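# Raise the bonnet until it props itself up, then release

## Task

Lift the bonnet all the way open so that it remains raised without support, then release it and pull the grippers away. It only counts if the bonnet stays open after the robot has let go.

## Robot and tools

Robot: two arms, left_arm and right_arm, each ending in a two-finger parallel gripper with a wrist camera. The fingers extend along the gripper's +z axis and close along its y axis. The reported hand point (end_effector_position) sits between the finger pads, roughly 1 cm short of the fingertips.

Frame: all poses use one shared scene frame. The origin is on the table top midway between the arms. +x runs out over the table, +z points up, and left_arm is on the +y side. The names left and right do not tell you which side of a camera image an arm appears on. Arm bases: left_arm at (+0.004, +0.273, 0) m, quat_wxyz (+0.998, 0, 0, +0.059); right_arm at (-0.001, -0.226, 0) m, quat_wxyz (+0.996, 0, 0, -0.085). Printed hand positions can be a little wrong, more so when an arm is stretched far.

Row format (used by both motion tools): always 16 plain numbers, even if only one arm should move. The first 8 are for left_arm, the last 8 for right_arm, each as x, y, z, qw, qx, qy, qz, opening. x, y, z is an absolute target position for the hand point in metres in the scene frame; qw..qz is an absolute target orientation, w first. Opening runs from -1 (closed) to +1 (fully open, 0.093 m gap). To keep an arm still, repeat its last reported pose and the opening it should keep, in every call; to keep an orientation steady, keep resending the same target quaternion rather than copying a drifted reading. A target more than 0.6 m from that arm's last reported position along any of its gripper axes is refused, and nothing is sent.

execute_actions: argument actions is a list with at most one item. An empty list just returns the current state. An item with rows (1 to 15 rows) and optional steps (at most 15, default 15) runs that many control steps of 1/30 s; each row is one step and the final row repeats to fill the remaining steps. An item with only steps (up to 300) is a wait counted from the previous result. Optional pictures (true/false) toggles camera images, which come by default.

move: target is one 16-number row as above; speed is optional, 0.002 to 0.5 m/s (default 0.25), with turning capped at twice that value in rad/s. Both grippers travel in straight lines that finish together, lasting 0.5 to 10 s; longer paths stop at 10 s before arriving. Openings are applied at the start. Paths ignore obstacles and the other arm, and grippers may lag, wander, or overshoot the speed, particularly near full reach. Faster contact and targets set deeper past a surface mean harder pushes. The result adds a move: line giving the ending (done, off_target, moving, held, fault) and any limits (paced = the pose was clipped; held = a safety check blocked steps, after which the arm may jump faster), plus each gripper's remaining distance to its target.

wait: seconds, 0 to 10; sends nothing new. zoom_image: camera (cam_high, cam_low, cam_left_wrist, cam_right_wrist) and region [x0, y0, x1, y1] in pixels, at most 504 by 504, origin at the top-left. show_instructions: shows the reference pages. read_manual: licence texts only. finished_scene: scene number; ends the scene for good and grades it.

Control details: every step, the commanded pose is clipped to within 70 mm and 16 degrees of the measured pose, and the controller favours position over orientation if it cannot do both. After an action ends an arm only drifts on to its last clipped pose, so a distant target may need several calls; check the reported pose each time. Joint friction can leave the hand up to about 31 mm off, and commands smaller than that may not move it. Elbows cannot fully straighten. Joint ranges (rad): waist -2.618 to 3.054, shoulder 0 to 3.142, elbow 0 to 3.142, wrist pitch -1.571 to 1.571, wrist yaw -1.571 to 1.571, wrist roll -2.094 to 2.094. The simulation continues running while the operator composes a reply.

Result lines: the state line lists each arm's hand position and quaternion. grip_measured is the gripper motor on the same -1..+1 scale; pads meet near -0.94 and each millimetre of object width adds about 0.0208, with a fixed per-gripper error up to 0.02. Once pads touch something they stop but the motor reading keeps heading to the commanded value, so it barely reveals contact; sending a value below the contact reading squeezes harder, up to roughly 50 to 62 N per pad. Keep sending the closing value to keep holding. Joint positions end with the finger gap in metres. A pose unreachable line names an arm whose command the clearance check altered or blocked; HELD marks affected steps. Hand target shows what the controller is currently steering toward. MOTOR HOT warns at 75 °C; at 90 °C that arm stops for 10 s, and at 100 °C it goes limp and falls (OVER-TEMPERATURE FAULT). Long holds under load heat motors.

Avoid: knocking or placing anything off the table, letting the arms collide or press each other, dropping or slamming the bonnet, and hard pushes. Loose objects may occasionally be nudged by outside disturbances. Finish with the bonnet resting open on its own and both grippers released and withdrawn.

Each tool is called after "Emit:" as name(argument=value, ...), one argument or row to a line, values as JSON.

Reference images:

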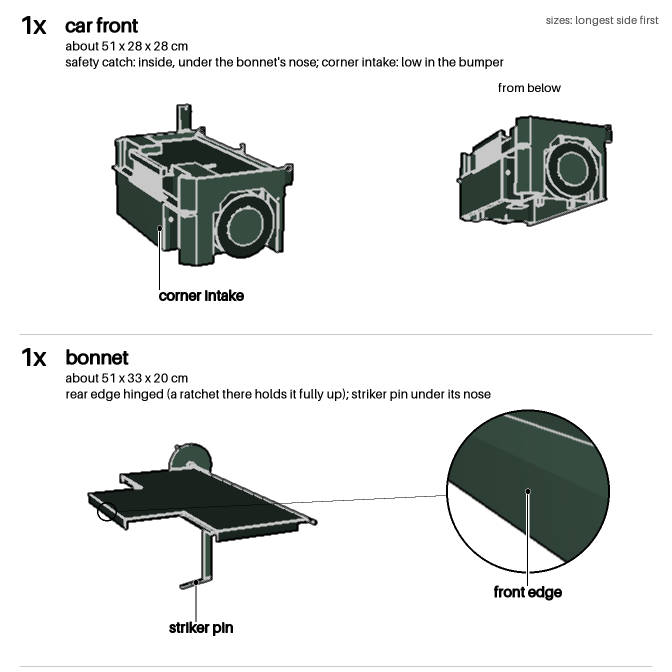

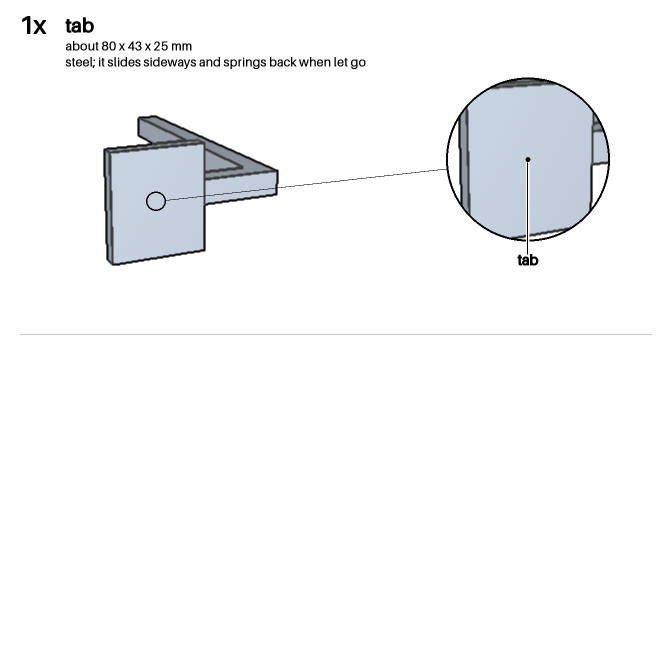

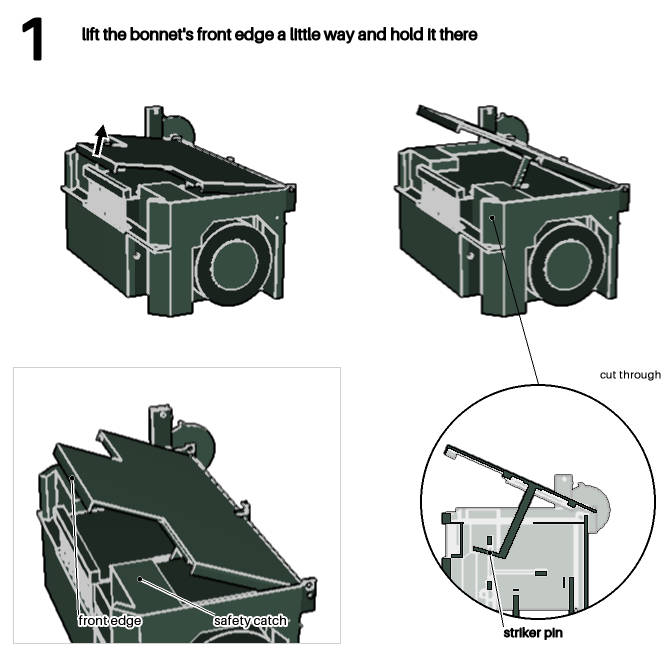

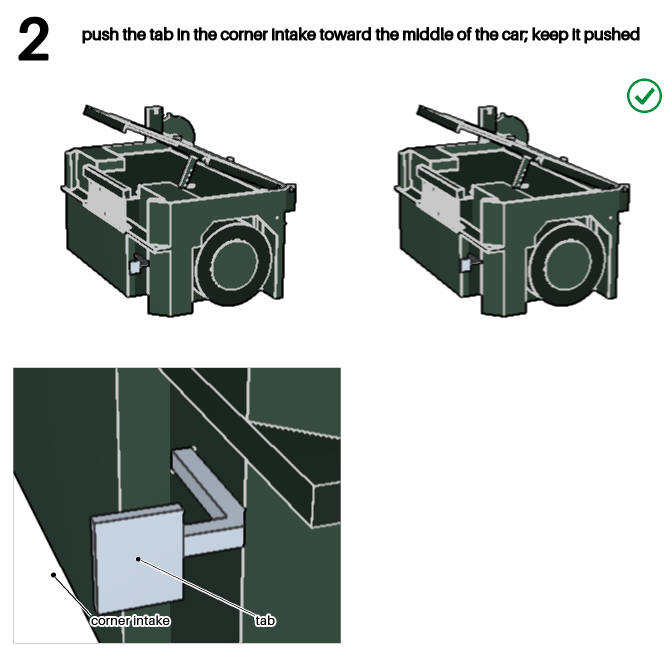

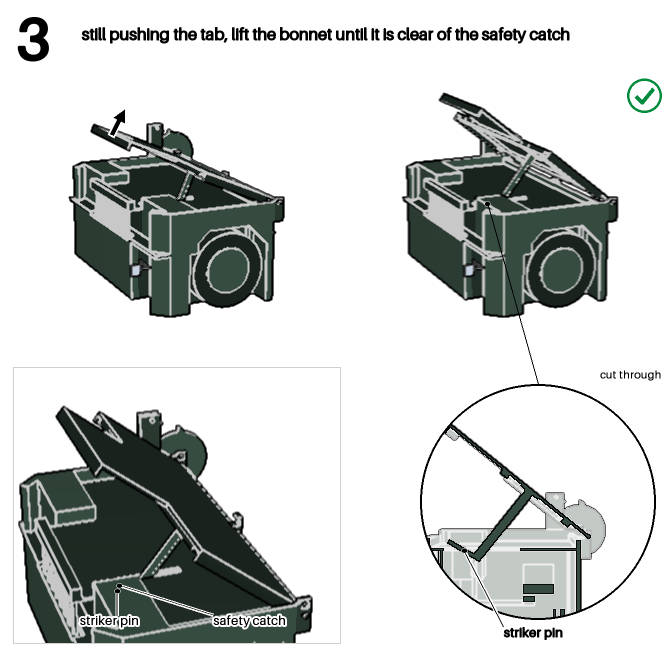

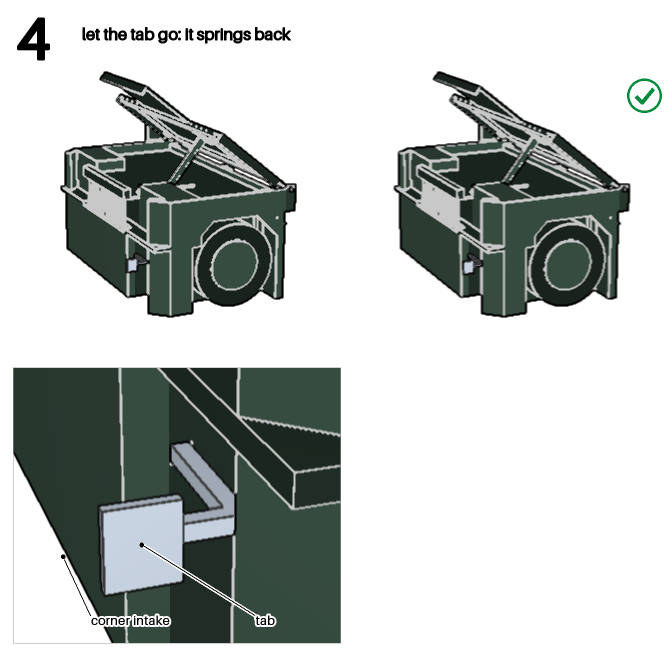

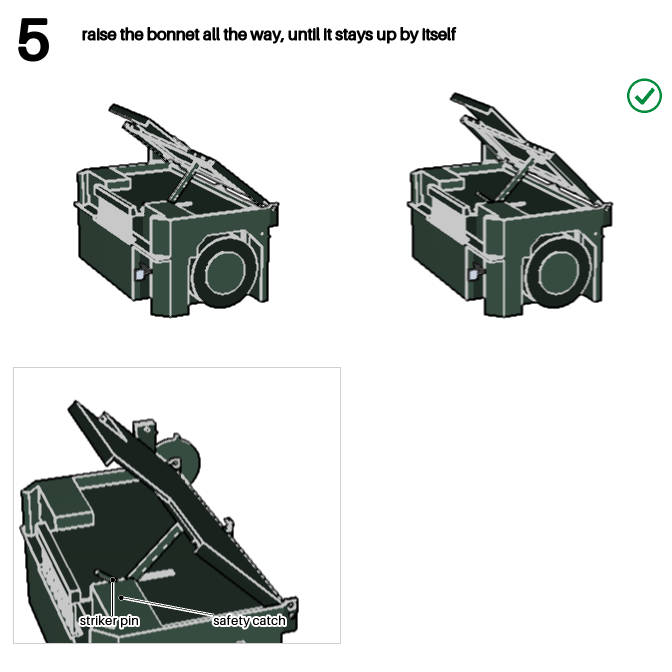

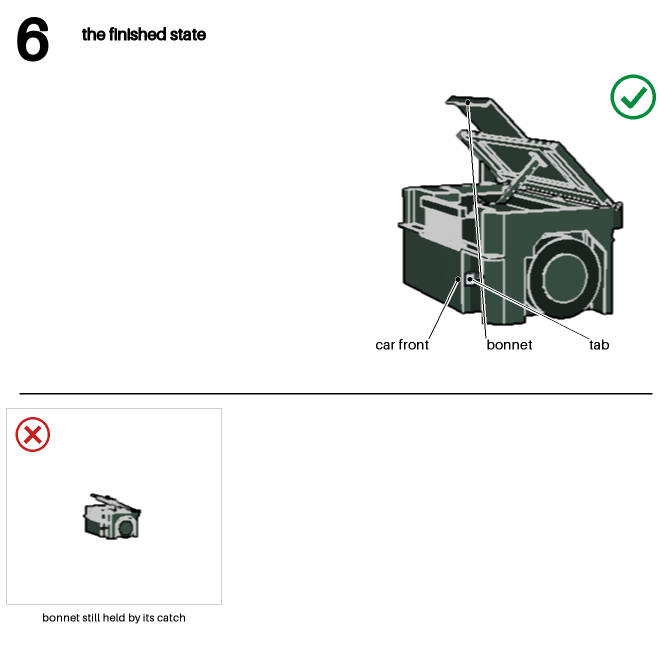

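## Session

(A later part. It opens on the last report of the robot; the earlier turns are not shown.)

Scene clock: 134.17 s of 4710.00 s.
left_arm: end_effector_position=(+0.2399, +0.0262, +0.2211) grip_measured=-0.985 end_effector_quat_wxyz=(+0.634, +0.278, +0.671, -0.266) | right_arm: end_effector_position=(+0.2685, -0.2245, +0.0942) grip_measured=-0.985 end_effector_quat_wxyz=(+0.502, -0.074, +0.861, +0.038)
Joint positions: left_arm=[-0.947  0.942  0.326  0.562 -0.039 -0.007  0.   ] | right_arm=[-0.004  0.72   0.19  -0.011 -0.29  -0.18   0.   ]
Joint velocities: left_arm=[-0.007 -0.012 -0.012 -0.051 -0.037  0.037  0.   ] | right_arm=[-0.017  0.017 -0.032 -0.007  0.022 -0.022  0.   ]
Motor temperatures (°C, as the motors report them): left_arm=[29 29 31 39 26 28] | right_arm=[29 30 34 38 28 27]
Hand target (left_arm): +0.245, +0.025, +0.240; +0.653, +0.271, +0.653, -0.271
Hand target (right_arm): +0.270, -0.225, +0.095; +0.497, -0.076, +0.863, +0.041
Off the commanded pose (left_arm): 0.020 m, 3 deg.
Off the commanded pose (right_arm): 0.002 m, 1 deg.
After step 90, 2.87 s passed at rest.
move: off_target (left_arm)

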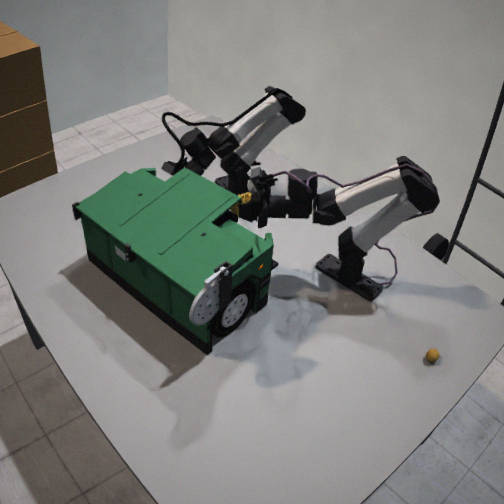

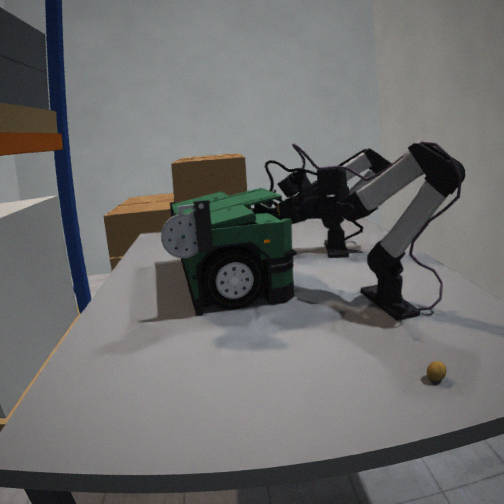

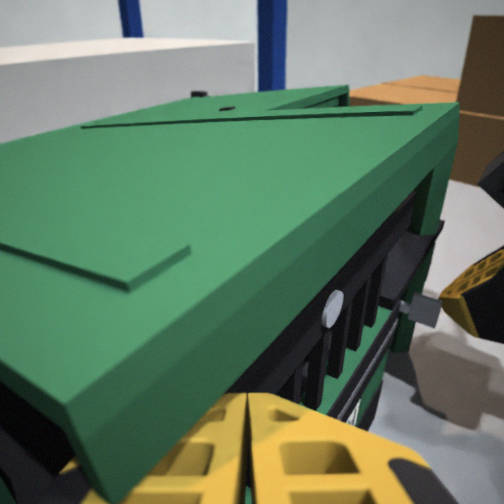

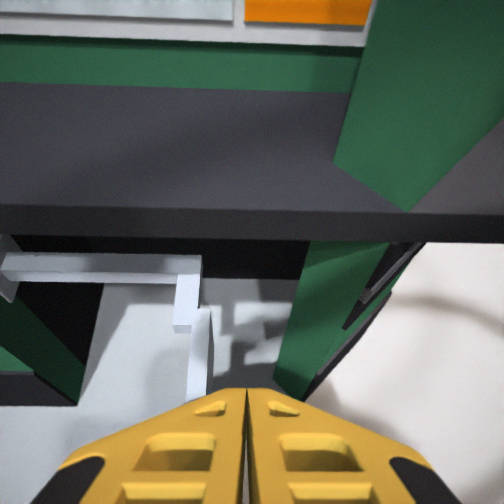

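Emit:
move(
  target=[0.25,0.022,0.30,0.653,0.271,0.653,-0.271,-1, 0.27,-0.225,0.09,0.498,-0.075,0.863,0.044,-1],
  speed=0.06,
)

Emit:
move(
  target=[0.25,0.022,0.30,0.653,0.271,0.653,-0.271,-1, 0.265,-0.18,0.088,0.498,-0.075,0.863,0.044,-1],
  speed=0.04,
)

Scene clock: 139.40 s of 4710.00 s.
left_arm: end_effector_position=(+0.2369, +0.0301, +0.2198) grip_measured=-0.985 end_effector_quat_wxyz=(+0.564, +0.306, +0.730, -0.237) | right_arm: end_effector_position=(+0.2692, -0.2238, +0.0937) grip_measured=-0.985 end_effector_quat_wxyz=(+0.501, -0.076, +0.861, +0.040)
Joint positions: left_arm=[-0.938  0.883  0.497  0.131 -0.024 -0.007  0.   ] | right_arm=[-0.004  0.73   0.19  -0.003 -0.295 -0.181  0.   ]
Joint velocities: left_arm=[ 0.012 -0.012  0.012 -0.051 -0.037 -0.081  0.   ] | right_arm=[ 0.002 -0.002 -0.002  0.051  0.007 -0.022  0.   ]
Motor temperatures (°C, as the motors report them): left_arm=[29 29 32 40 26 28] | right_arm=[29 29 35 38 28 27]
Hand target (left_arm): +0.241, +0.032, +0.299; +0.652, +0.272, +0.655, -0.269
Hand target (right_arm): +0.270, -0.225, +0.090; +0.498, -0.075, +0.863, +0.044
Off the commanded pose (left_arm): 0.082 m, 15 deg.
Off the commanded pose (right_arm): 0.004 m, 1 deg.
After step 90, 0.53 s passed at rest.
move: off_target (left_arm)

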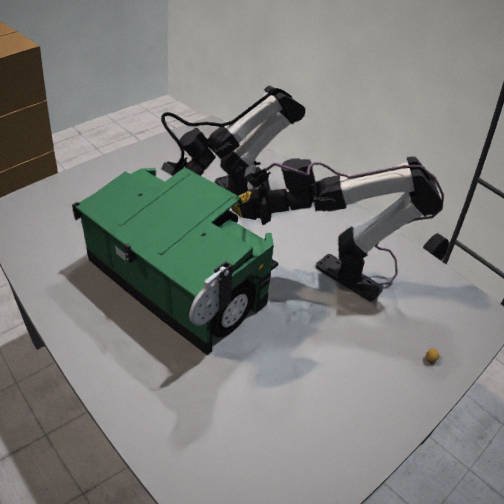

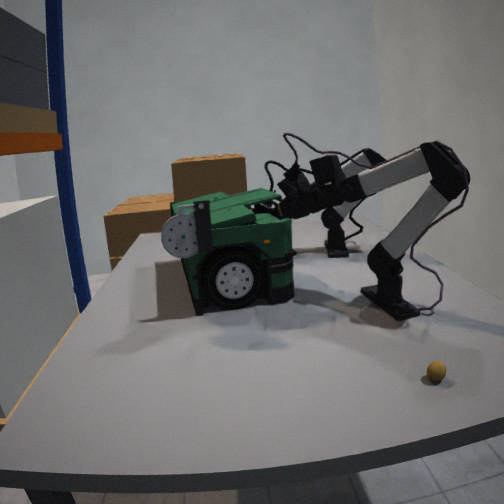

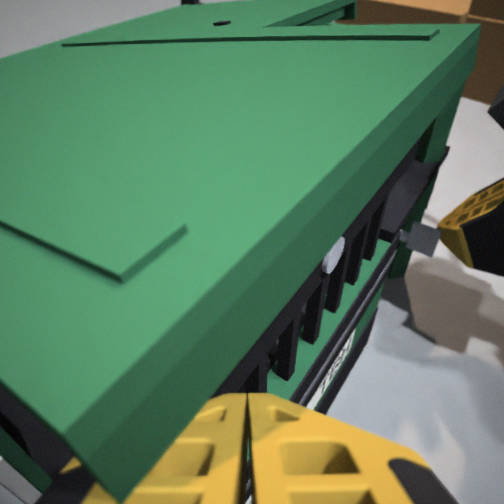

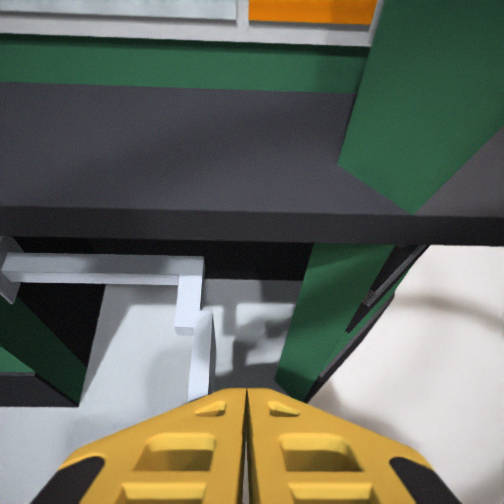

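Scene clock: 142.80 s of 4710.00 s.
left_arm: end_effector_position=(+0.2364, +0.0306, +0.2213) grip_measured=-0.985 end_effector_quat_wxyz=(+0.565, +0.305, +0.728, -0.238) | right_arm: end_effector_position=(+0.2679, -0.2193, +0.0943) grip_measured=-0.985 end_effector_quat_wxyz=(+0.497, -0.019, +0.867, -0.035)
Joint positions: left_arm=[-0.938  0.877  0.497  0.13  -0.024 -0.007  0.   ] | right_arm=[ 0.283  0.693  0.19  -0.03   0.141 -0.01   0.   ]
Joint velocities: left_arm=[ 0.002 -0.007 -0.002  0.037 -0.037 -0.007  0.   ] | right_arm=[ 0.012 -0.017 -0.007 -0.11  -0.022  0.007  0.   ]
Motor temperatures (°C, as the motors report them): left_arm=[29 29 33 42 26 28] | right_arm=[29 29 35 38 28 27]
Hand target (left_arm): +0.240, +0.032, +0.299; +0.651, +0.272, +0.655, -0.271
Hand target (right_arm): +0.262, -0.183, +0.089; +0.495, -0.071, +0.865, +0.043
Off the commanded pose (left_arm): 0.080 m, 14 deg.
Off the commanded pose (right_arm): 0.040 m, 11 deg.
move: off_target (left_arm, right_arm)

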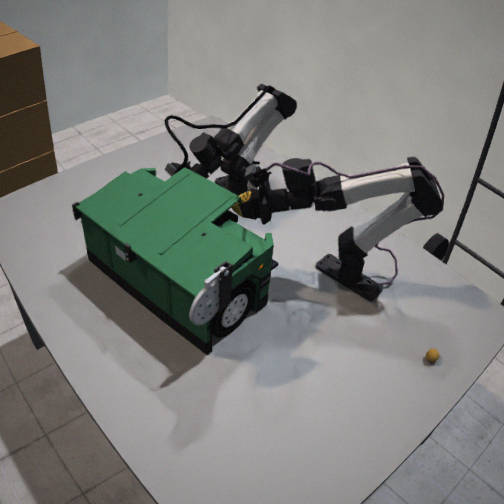

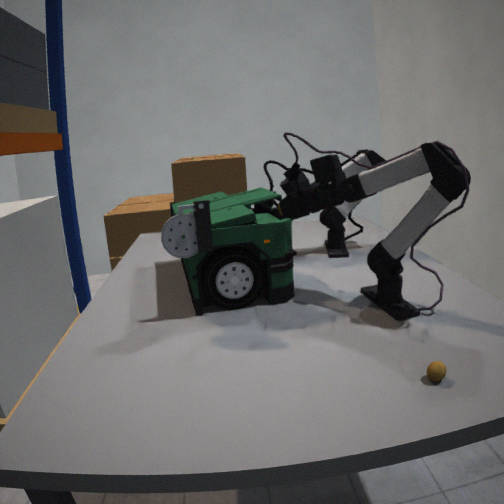

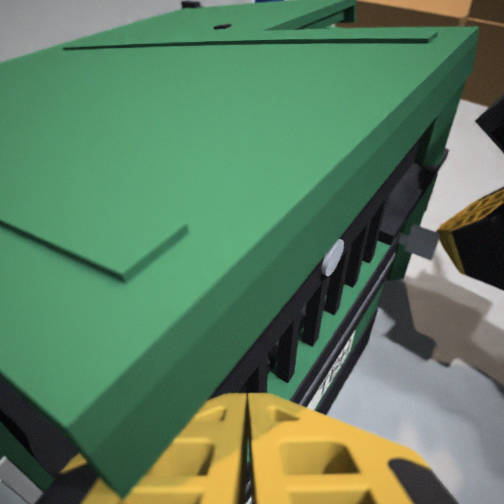

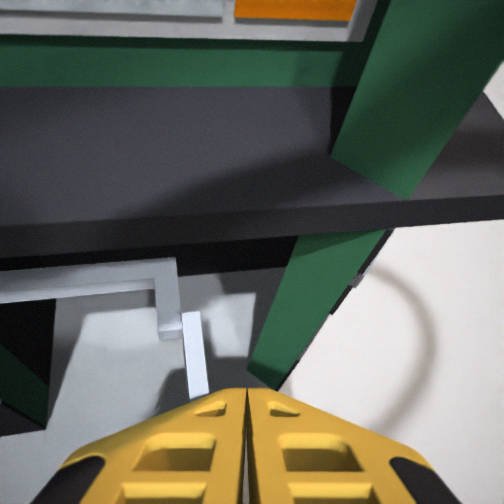

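Emit:
zoom_image(
  camera="cam_low",
  region=[160, 150, 340, 260],
)

Emit:
zoom_image(
  camera="cam_high",
  region=[150, 130, 310, 260],
)

Region (160, 150, 340, 260) of cam_low's 504x504 image, scaled by 2.800, with more detail than that image has.

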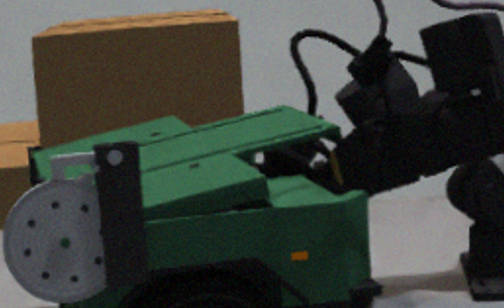

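Region (150, 130, 310, 260) of cam_high's 504x504 image, scaled by 3.150, with more detail than that image has; it fills the top 410 rows of this view, and the rest is white.

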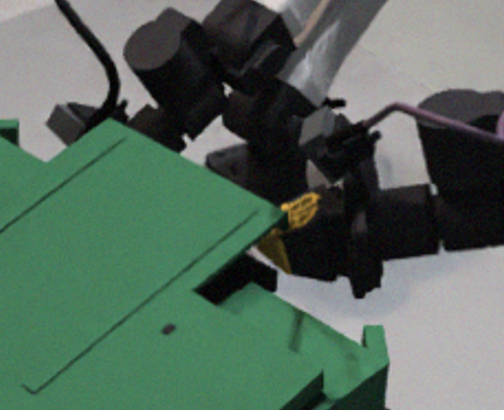

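Emit:
move(
  target=[0.20,0.075,0.235,0.708,0.246,0.594,-0.293,-1, 0.27,-0.228,0.09,0.498,-0.075,0.863,0.044,-1],
  speed=0.08,
)

Emit:
move(
  target=[0.27,0.005,0.25,0.708,0.246,0.594,-0.293,-1, 0.27,-0.228,0.09,0.498,-0.075,0.863,0.044,-1],
  speed=0.06,
)

Scene clock: 165.10 s of 4710.00 s.
left_arm: end_effector_position=(+0.1997, +0.0734, +0.2335) grip_measured=-0.985 end_effector_quat_wxyz=(+0.699, +0.247, +0.603, -0.295) | right_arm: end_effector_position=(+0.2678, -0.2272, +0.0905) grip_measured=-0.985 end_effector_quat_wxyz=(+0.496, -0.074, +0.864, +0.040)
Joint positions: left_arm=[-0.927  0.535  0.091  0.595 -0.02  -0.007  0.   ] | right_arm=[-0.028  0.738  0.19  -0.011 -0.313 -0.195  0.   ]
Joint velocities: left_arm=[-0.022 -0.022  0.002  0.037  0.066 -0.051  0.   ] | right_arm=[-0.007 -0.012 -0.002 -0.037  0.051 -0.037  0.   ]
Motor temperatures (°C, as the motors report them): left_arm=[29 30 39 49 26 28] | right_arm=[30 29 35 39 30 27]
Hand target (left_arm): +0.199, +0.077, +0.235; +0.707, +0.245, +0.594, -0.295
Hand target (right_arm): +0.270, -0.229, +0.091; +0.497, -0.076, +0.863, +0.041
Off the commanded pose (left_arm): 0.002 m, 2 deg.
Off the commanded pose (right_arm): 0.002 m, 1 deg.
After step 90, 16.17 s passed at rest.
move: done

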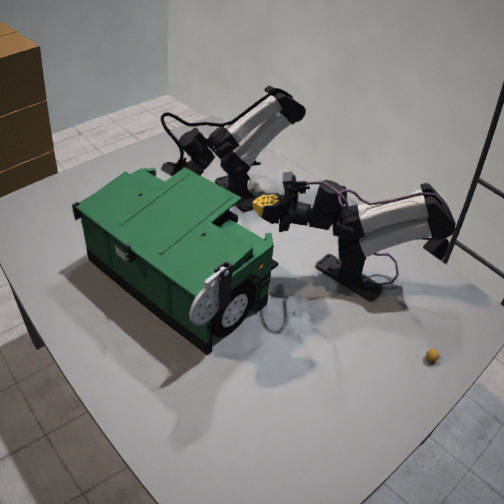

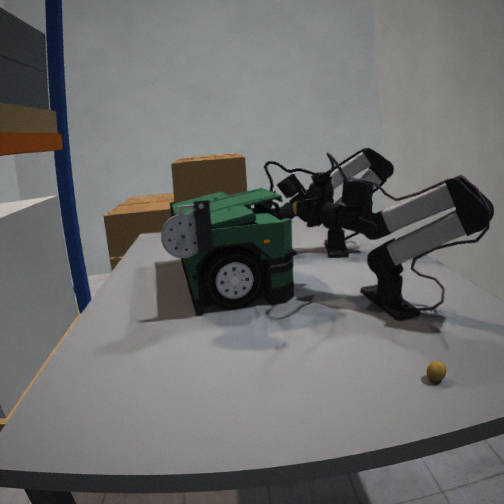

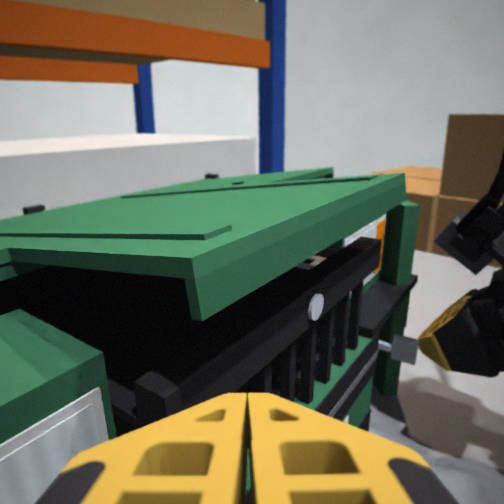

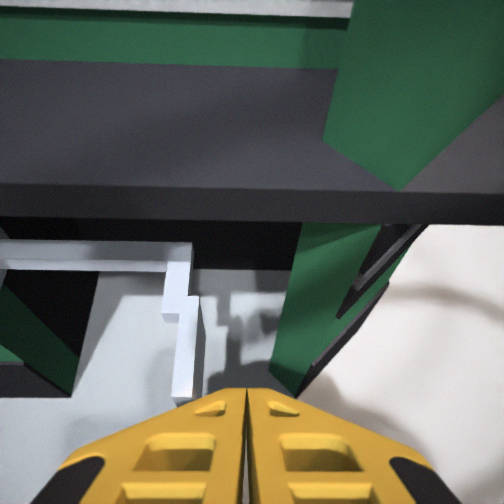

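Scene clock: 167.13 s of 4710.00 s.
left_arm: end_effector_position=(+0.2438, -0.0011, +0.2177) grip_measured=-0.986 end_effector_quat_wxyz=(+0.662, +0.294, +0.610, -0.321) | right_arm: end_effector_position=(+0.2685, -0.2265, +0.0919) grip_measured=-0.985 end_effector_quat_wxyz=(+0.499, -0.076, +0.862, +0.042)
Joint positions: left_arm=[-0.932  1.232  0.278  1.037  0.087 -0.009  0.   ] | right_arm=[-0.028  0.738  0.19  -0.005 -0.318 -0.195  0.   ]
Joint velocities: left_arm=[-0.002  0.032 -0.002  0.066 -0.022 -0.066  0.   ] | right_arm=[ 0.002 -0.017 -0.007 -0.037  0.022 -0.007  0.   ]
Motor temperatures (°C, as the motors report them): left_arm=[29 30 39 49 26 28] | right_arm=[30 29 35 39 30 27]
Hand target (left_arm): +0.267, +0.007, +0.249; +0.706, +0.247, +0.595, -0.295
Hand target (right_arm): +0.270, -0.228, +0.090; +0.498, -0.075, +0.863, +0.044
Off the commanded pose (left_arm): 0.042 m, 8 deg.
Off the commanded pose (right_arm): 0.003 m, 0 deg.
move: off_target (left_arm)

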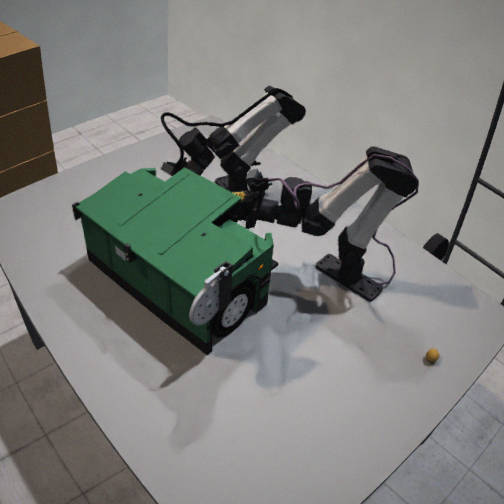

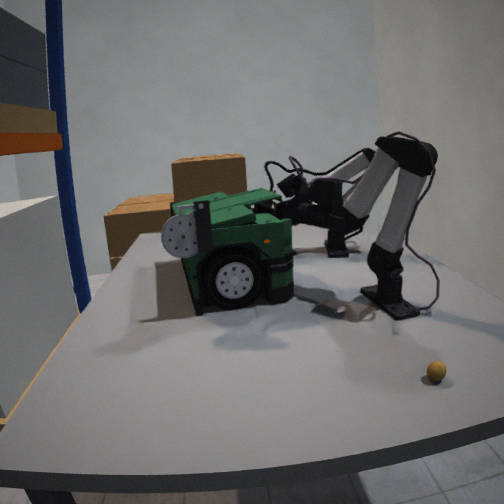

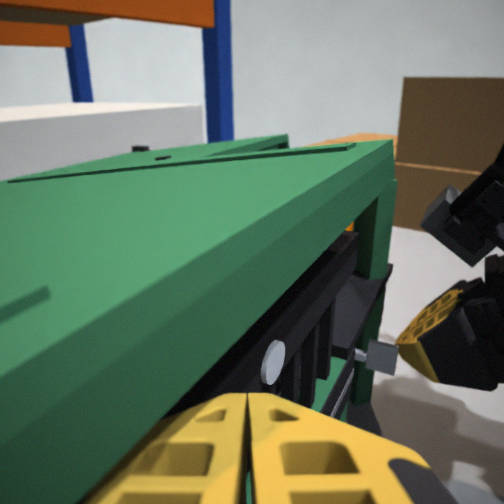

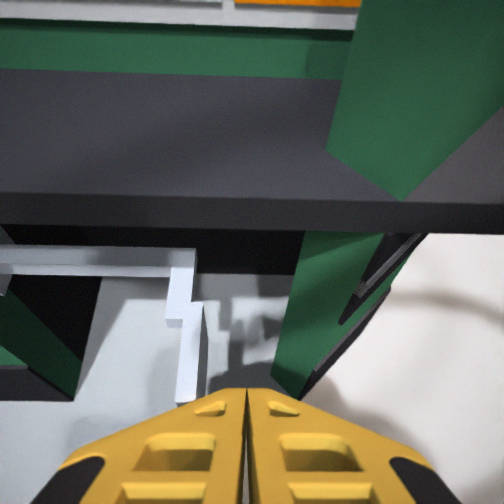

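Emit:
move(
  target=[0.19,0.085,0.275,0.653,0.653,0.270,0.270,0.3, 0.27,-0.228,0.09,0.498,-0.075,0.863,0.044,-1],
  speed=0.08,
)

Emit:
move(
  target=[0.25,0.025,0.275,0.653,0.653,0.270,0.270,0.3, 0.27,-0.228,0.09,0.498,-0.075,0.863,0.044,-1],
  speed=0.06,
)

Scene clock: 196.43 s of 4710.00 s.
left_arm: end_effector_position=(+0.1894, +0.0825, +0.2581) grip_measured=+0.299 end_effector_quat_wxyz=(+0.641, +0.669, +0.274, +0.258) | right_arm: end_effector_position=(+0.2686, -0.2264, +0.0920) grip_measured=-0.985 end_effector_quat_wxyz=(+0.499, -0.076, +0.862, +0.042)
Joint positions: left_arm=[-0.924  0.401  0.37  -0.015 -0.007  1.564  0.06 ] | right_arm=[-0.028  0.738  0.19  -0.005 -0.318 -0.195  0.   ]
Joint velocities: left_arm=[-0.002 -0.017 -0.002 -0.022  0.051  0.037 -0.001] | right_arm=[ 0.002 -0.027  0.012  0.007 -0.066 -0.022  0.   ]
Motor temperatures (°C, as the motors report them): left_arm=[29 29 42 47 27 28] | right_arm=[29 29 37 40 28 27]
Hand target (left_arm): +0.188, +0.087, +0.276; +0.654, +0.653, +0.270, +0.271
Hand target (right_arm): +0.270, -0.228, +0.090; +0.498, -0.075, +0.863, +0.044
Off the commanded pose (left_arm): 0.017 m, 3 deg.
Off the commanded pose (right_arm): 0.003 m, 0 deg.
After step 90, 16.03 s passed at rest.
move: off_target (left_arm)

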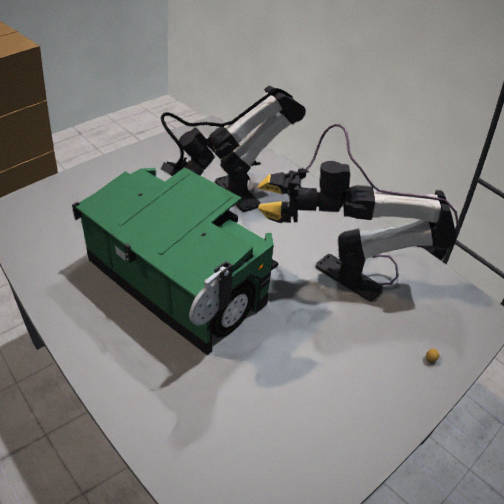

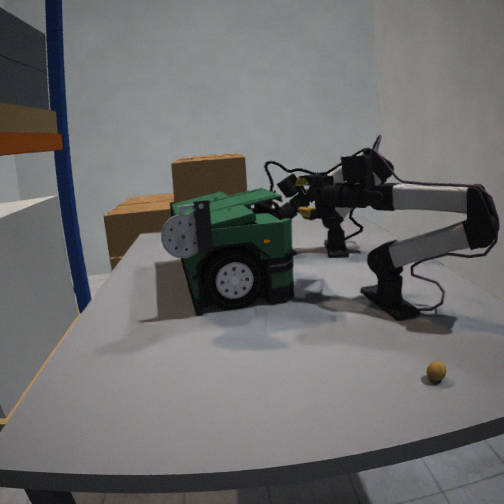

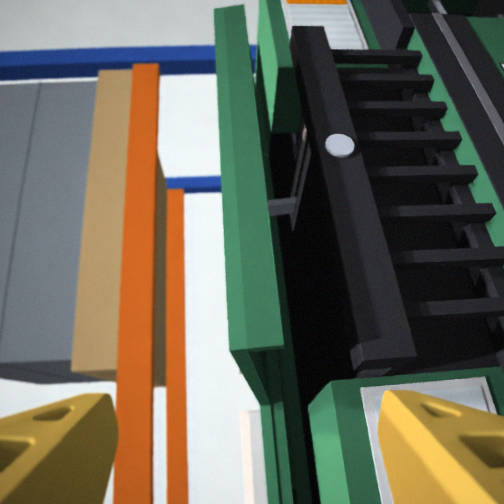

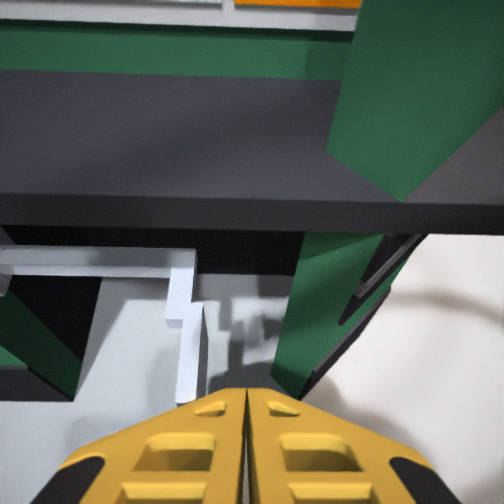

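Scene clock: 198.43 s of 4710.00 s.
left_arm: end_effector_position=(+0.2446, +0.0251, +0.2618) grip_measured=+0.299 end_effector_quat_wxyz=(+0.645, +0.665, +0.273, +0.260) | right_arm: end_effector_position=(+0.2686, -0.2264, +0.0921) grip_measured=-0.985 end_effector_quat_wxyz=(+0.499, -0.076, +0.862, +0.042)
Joint positions: left_arm=[-0.924  0.901  0.458  0.41  -0.007  1.565  0.06 ] | right_arm=[-0.028  0.738  0.19  -0.004 -0.318 -0.195  0.   ]
Joint velocities: left_arm=[ 0.002  0.007  0.012  0.066 -0.037  0.007  0.   ] | right_arm=[ 0.007 -0.007  0.002 -0.037  0.022 -0.022  0.   ]
Motor temperatures (°C, as the motors report them): left_arm=[29 29 42 47 27 28] | right_arm=[29 29 37 41 28 27]
Hand target (left_arm): +0.250, +0.025, +0.275; +0.653, +0.654, +0.270, +0.270
Hand target (right_arm): +0.270, -0.228, +0.090; +0.498, -0.075, +0.863, +0.044
Off the commanded pose (left_arm): 0.014 m, 2 deg.
Off the commanded pose (right_arm): 0.003 m, 0 deg.
move: off_target (left_arm)

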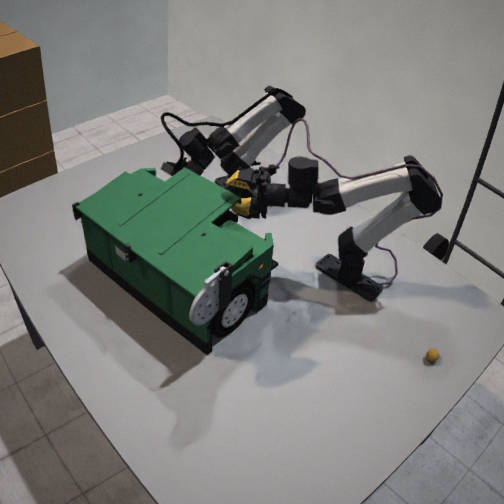

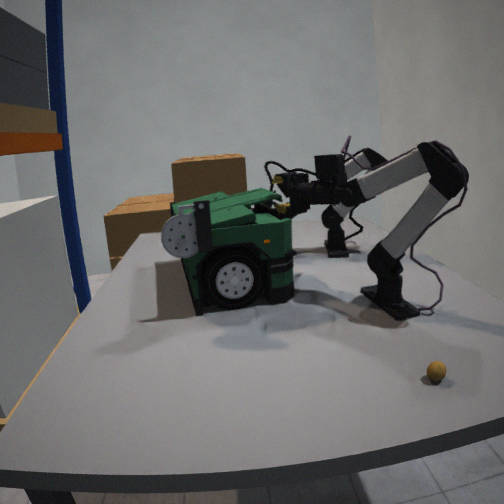

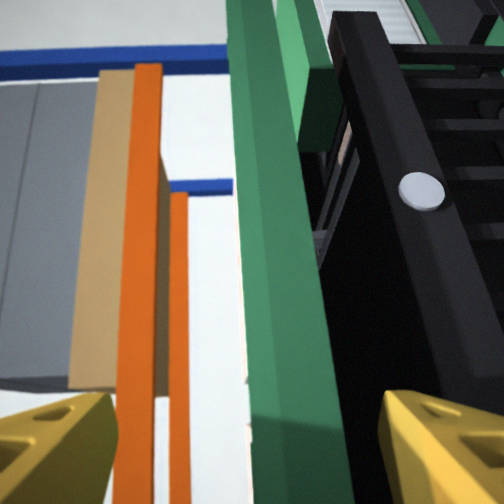

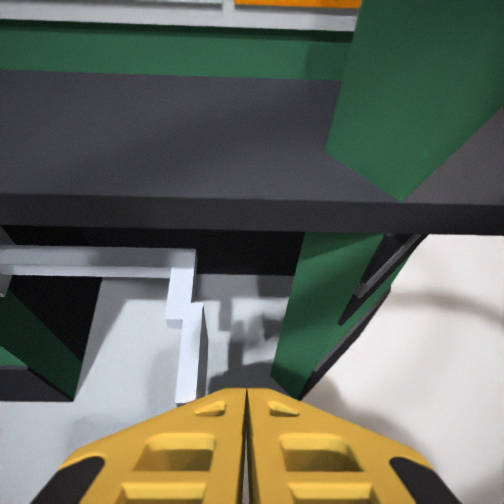

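Emit:
move(
  target=[0.265,0.01,0.293,0.653,0.653,0.270,0.270,0.3, 0.27,-0.228,0.09,0.498,-0.075,0.863,0.044,-1],
  speed=0.04,
)

Emit:
move(
  target=[0.27,0.008,0.35,0.653,0.653,0.270,0.270,0.3, 0.27,-0.228,0.09,0.498,-0.075,0.863,0.044,-1],
  speed=0.05,
)

Scene clock: 204.73 s of 4710.00 s.
left_arm: end_effector_position=(+0.2581, +0.0110, +0.2711) grip_measured=+0.299 end_effector_quat_wxyz=(+0.636, +0.673, +0.276, +0.257) | right_arm: end_effector_position=(+0.2686, -0.2264, +0.0921) grip_measured=-0.985 end_effector_quat_wxyz=(+0.499, -0.076, +0.862, +0.042)
Joint positions: left_arm=[-0.924  0.992  0.555  0.379 -0.007  1.565  0.06 ] | right_arm=[-0.028  0.738  0.19  -0.004 -0.318 -0.195  0.   ]
Joint velocities: left_arm=[ 0.002  0.002 -0.002 -0.051 -0.081  0.022  0.   ] | right_arm=[ 0.007  0.007  0.022 -0.066 -0.037 -0.007  0.   ]
Motor temperatures (°C, as the motors report them): left_arm=[29 29 42 47 26 28] | right_arm=[29 29 38 41 28 27]
Hand target (left_arm): +0.264, +0.011, +0.293; +0.653, +0.654, +0.270, +0.270
Hand target (right_arm): +0.270, -0.228, +0.090; +0.498, -0.075, +0.863, +0.044
Off the commanded pose (left_arm): 0.023 m, 3 deg.
Off the commanded pose (right_arm): 0.003 m, 0 deg.
After step 90, 2.07 s passed at rest.
move: off_target (left_arm)

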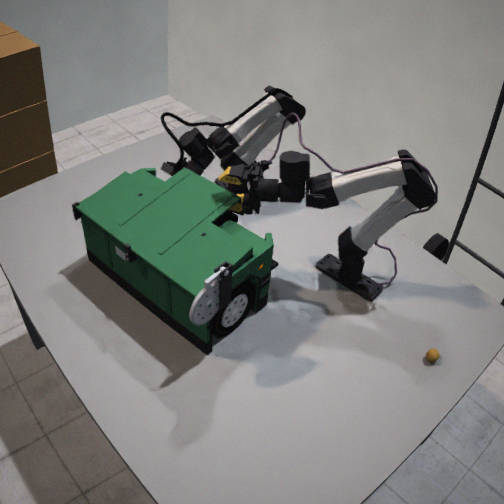

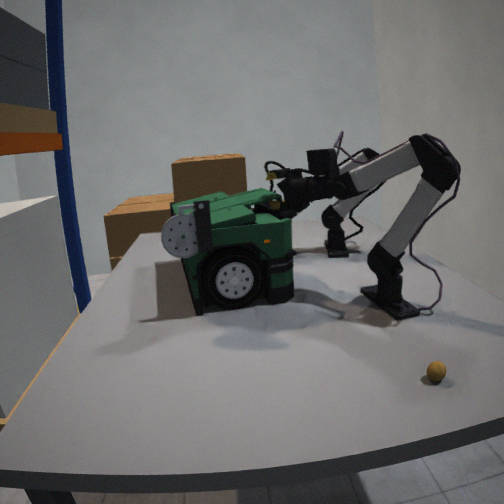

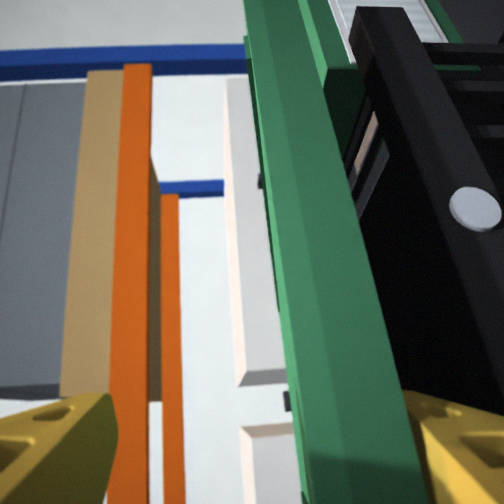

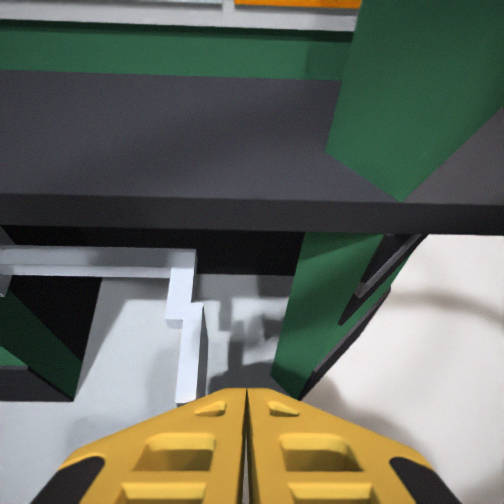

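Scene clock: 206.63 s of 4710.00 s.
left_arm: end_effector_position=(+0.2566, +0.0134, +0.2658) grip_measured=+0.300 end_effector_quat_wxyz=(+0.567, +0.733, +0.299, +0.227) | right_arm: end_effector_position=(+0.2686, -0.2264, +0.0921) grip_measured=-0.985 end_effector_quat_wxyz=(+0.499, -0.076, +0.862, +0.042)
Joint positions: left_arm=[-0.917  0.992  0.725  0.01   0.004  1.565  0.06 ] | right_arm=[-0.028  0.738  0.19  -0.004 -0.318 -0.195  0.   ]
Joint velocities: left_arm=[-0.012  0.002  0.002 -0.037 -0.051 -0.066 -0.   ] | right_arm=[-0.012  0.012  0.017 -0.007 -0.007 -0.007  0.   ]
Motor temperatures (°C, as the motors report them): left_arm=[29 29 43 48 26 28] | right_arm=[29 29 38 41 28 27]
Hand target (left_arm): +0.259, +0.018, +0.348; +0.652, +0.655, +0.271, +0.270
Hand target (right_arm): +0.270, -0.228, +0.090; +0.498, -0.075, +0.863, +0.044
Off the commanded pose (left_arm): 0.085 m, 15 deg.
Off the commanded pose (right_arm): 0.003 m, 0 deg.
move: off_target (left_arm)

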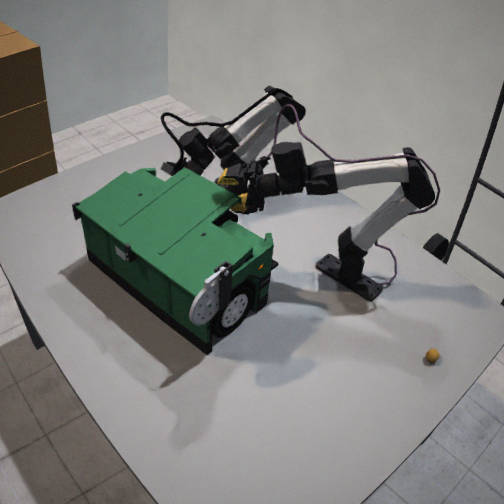

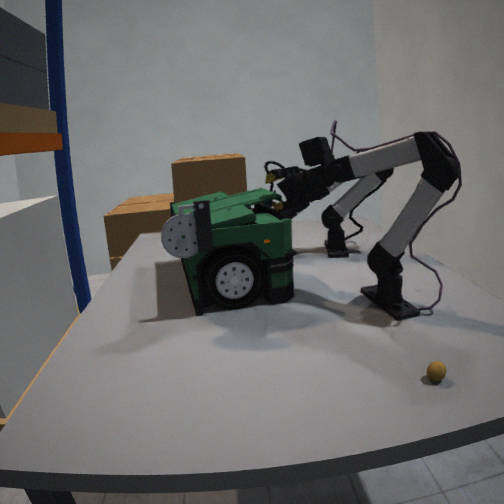

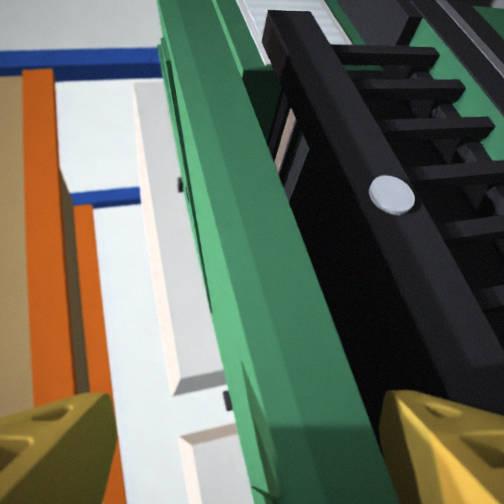

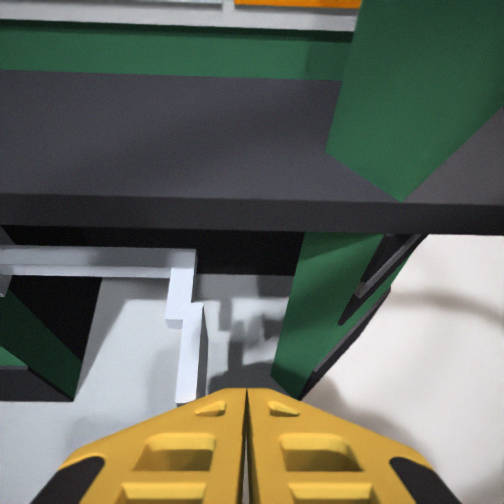

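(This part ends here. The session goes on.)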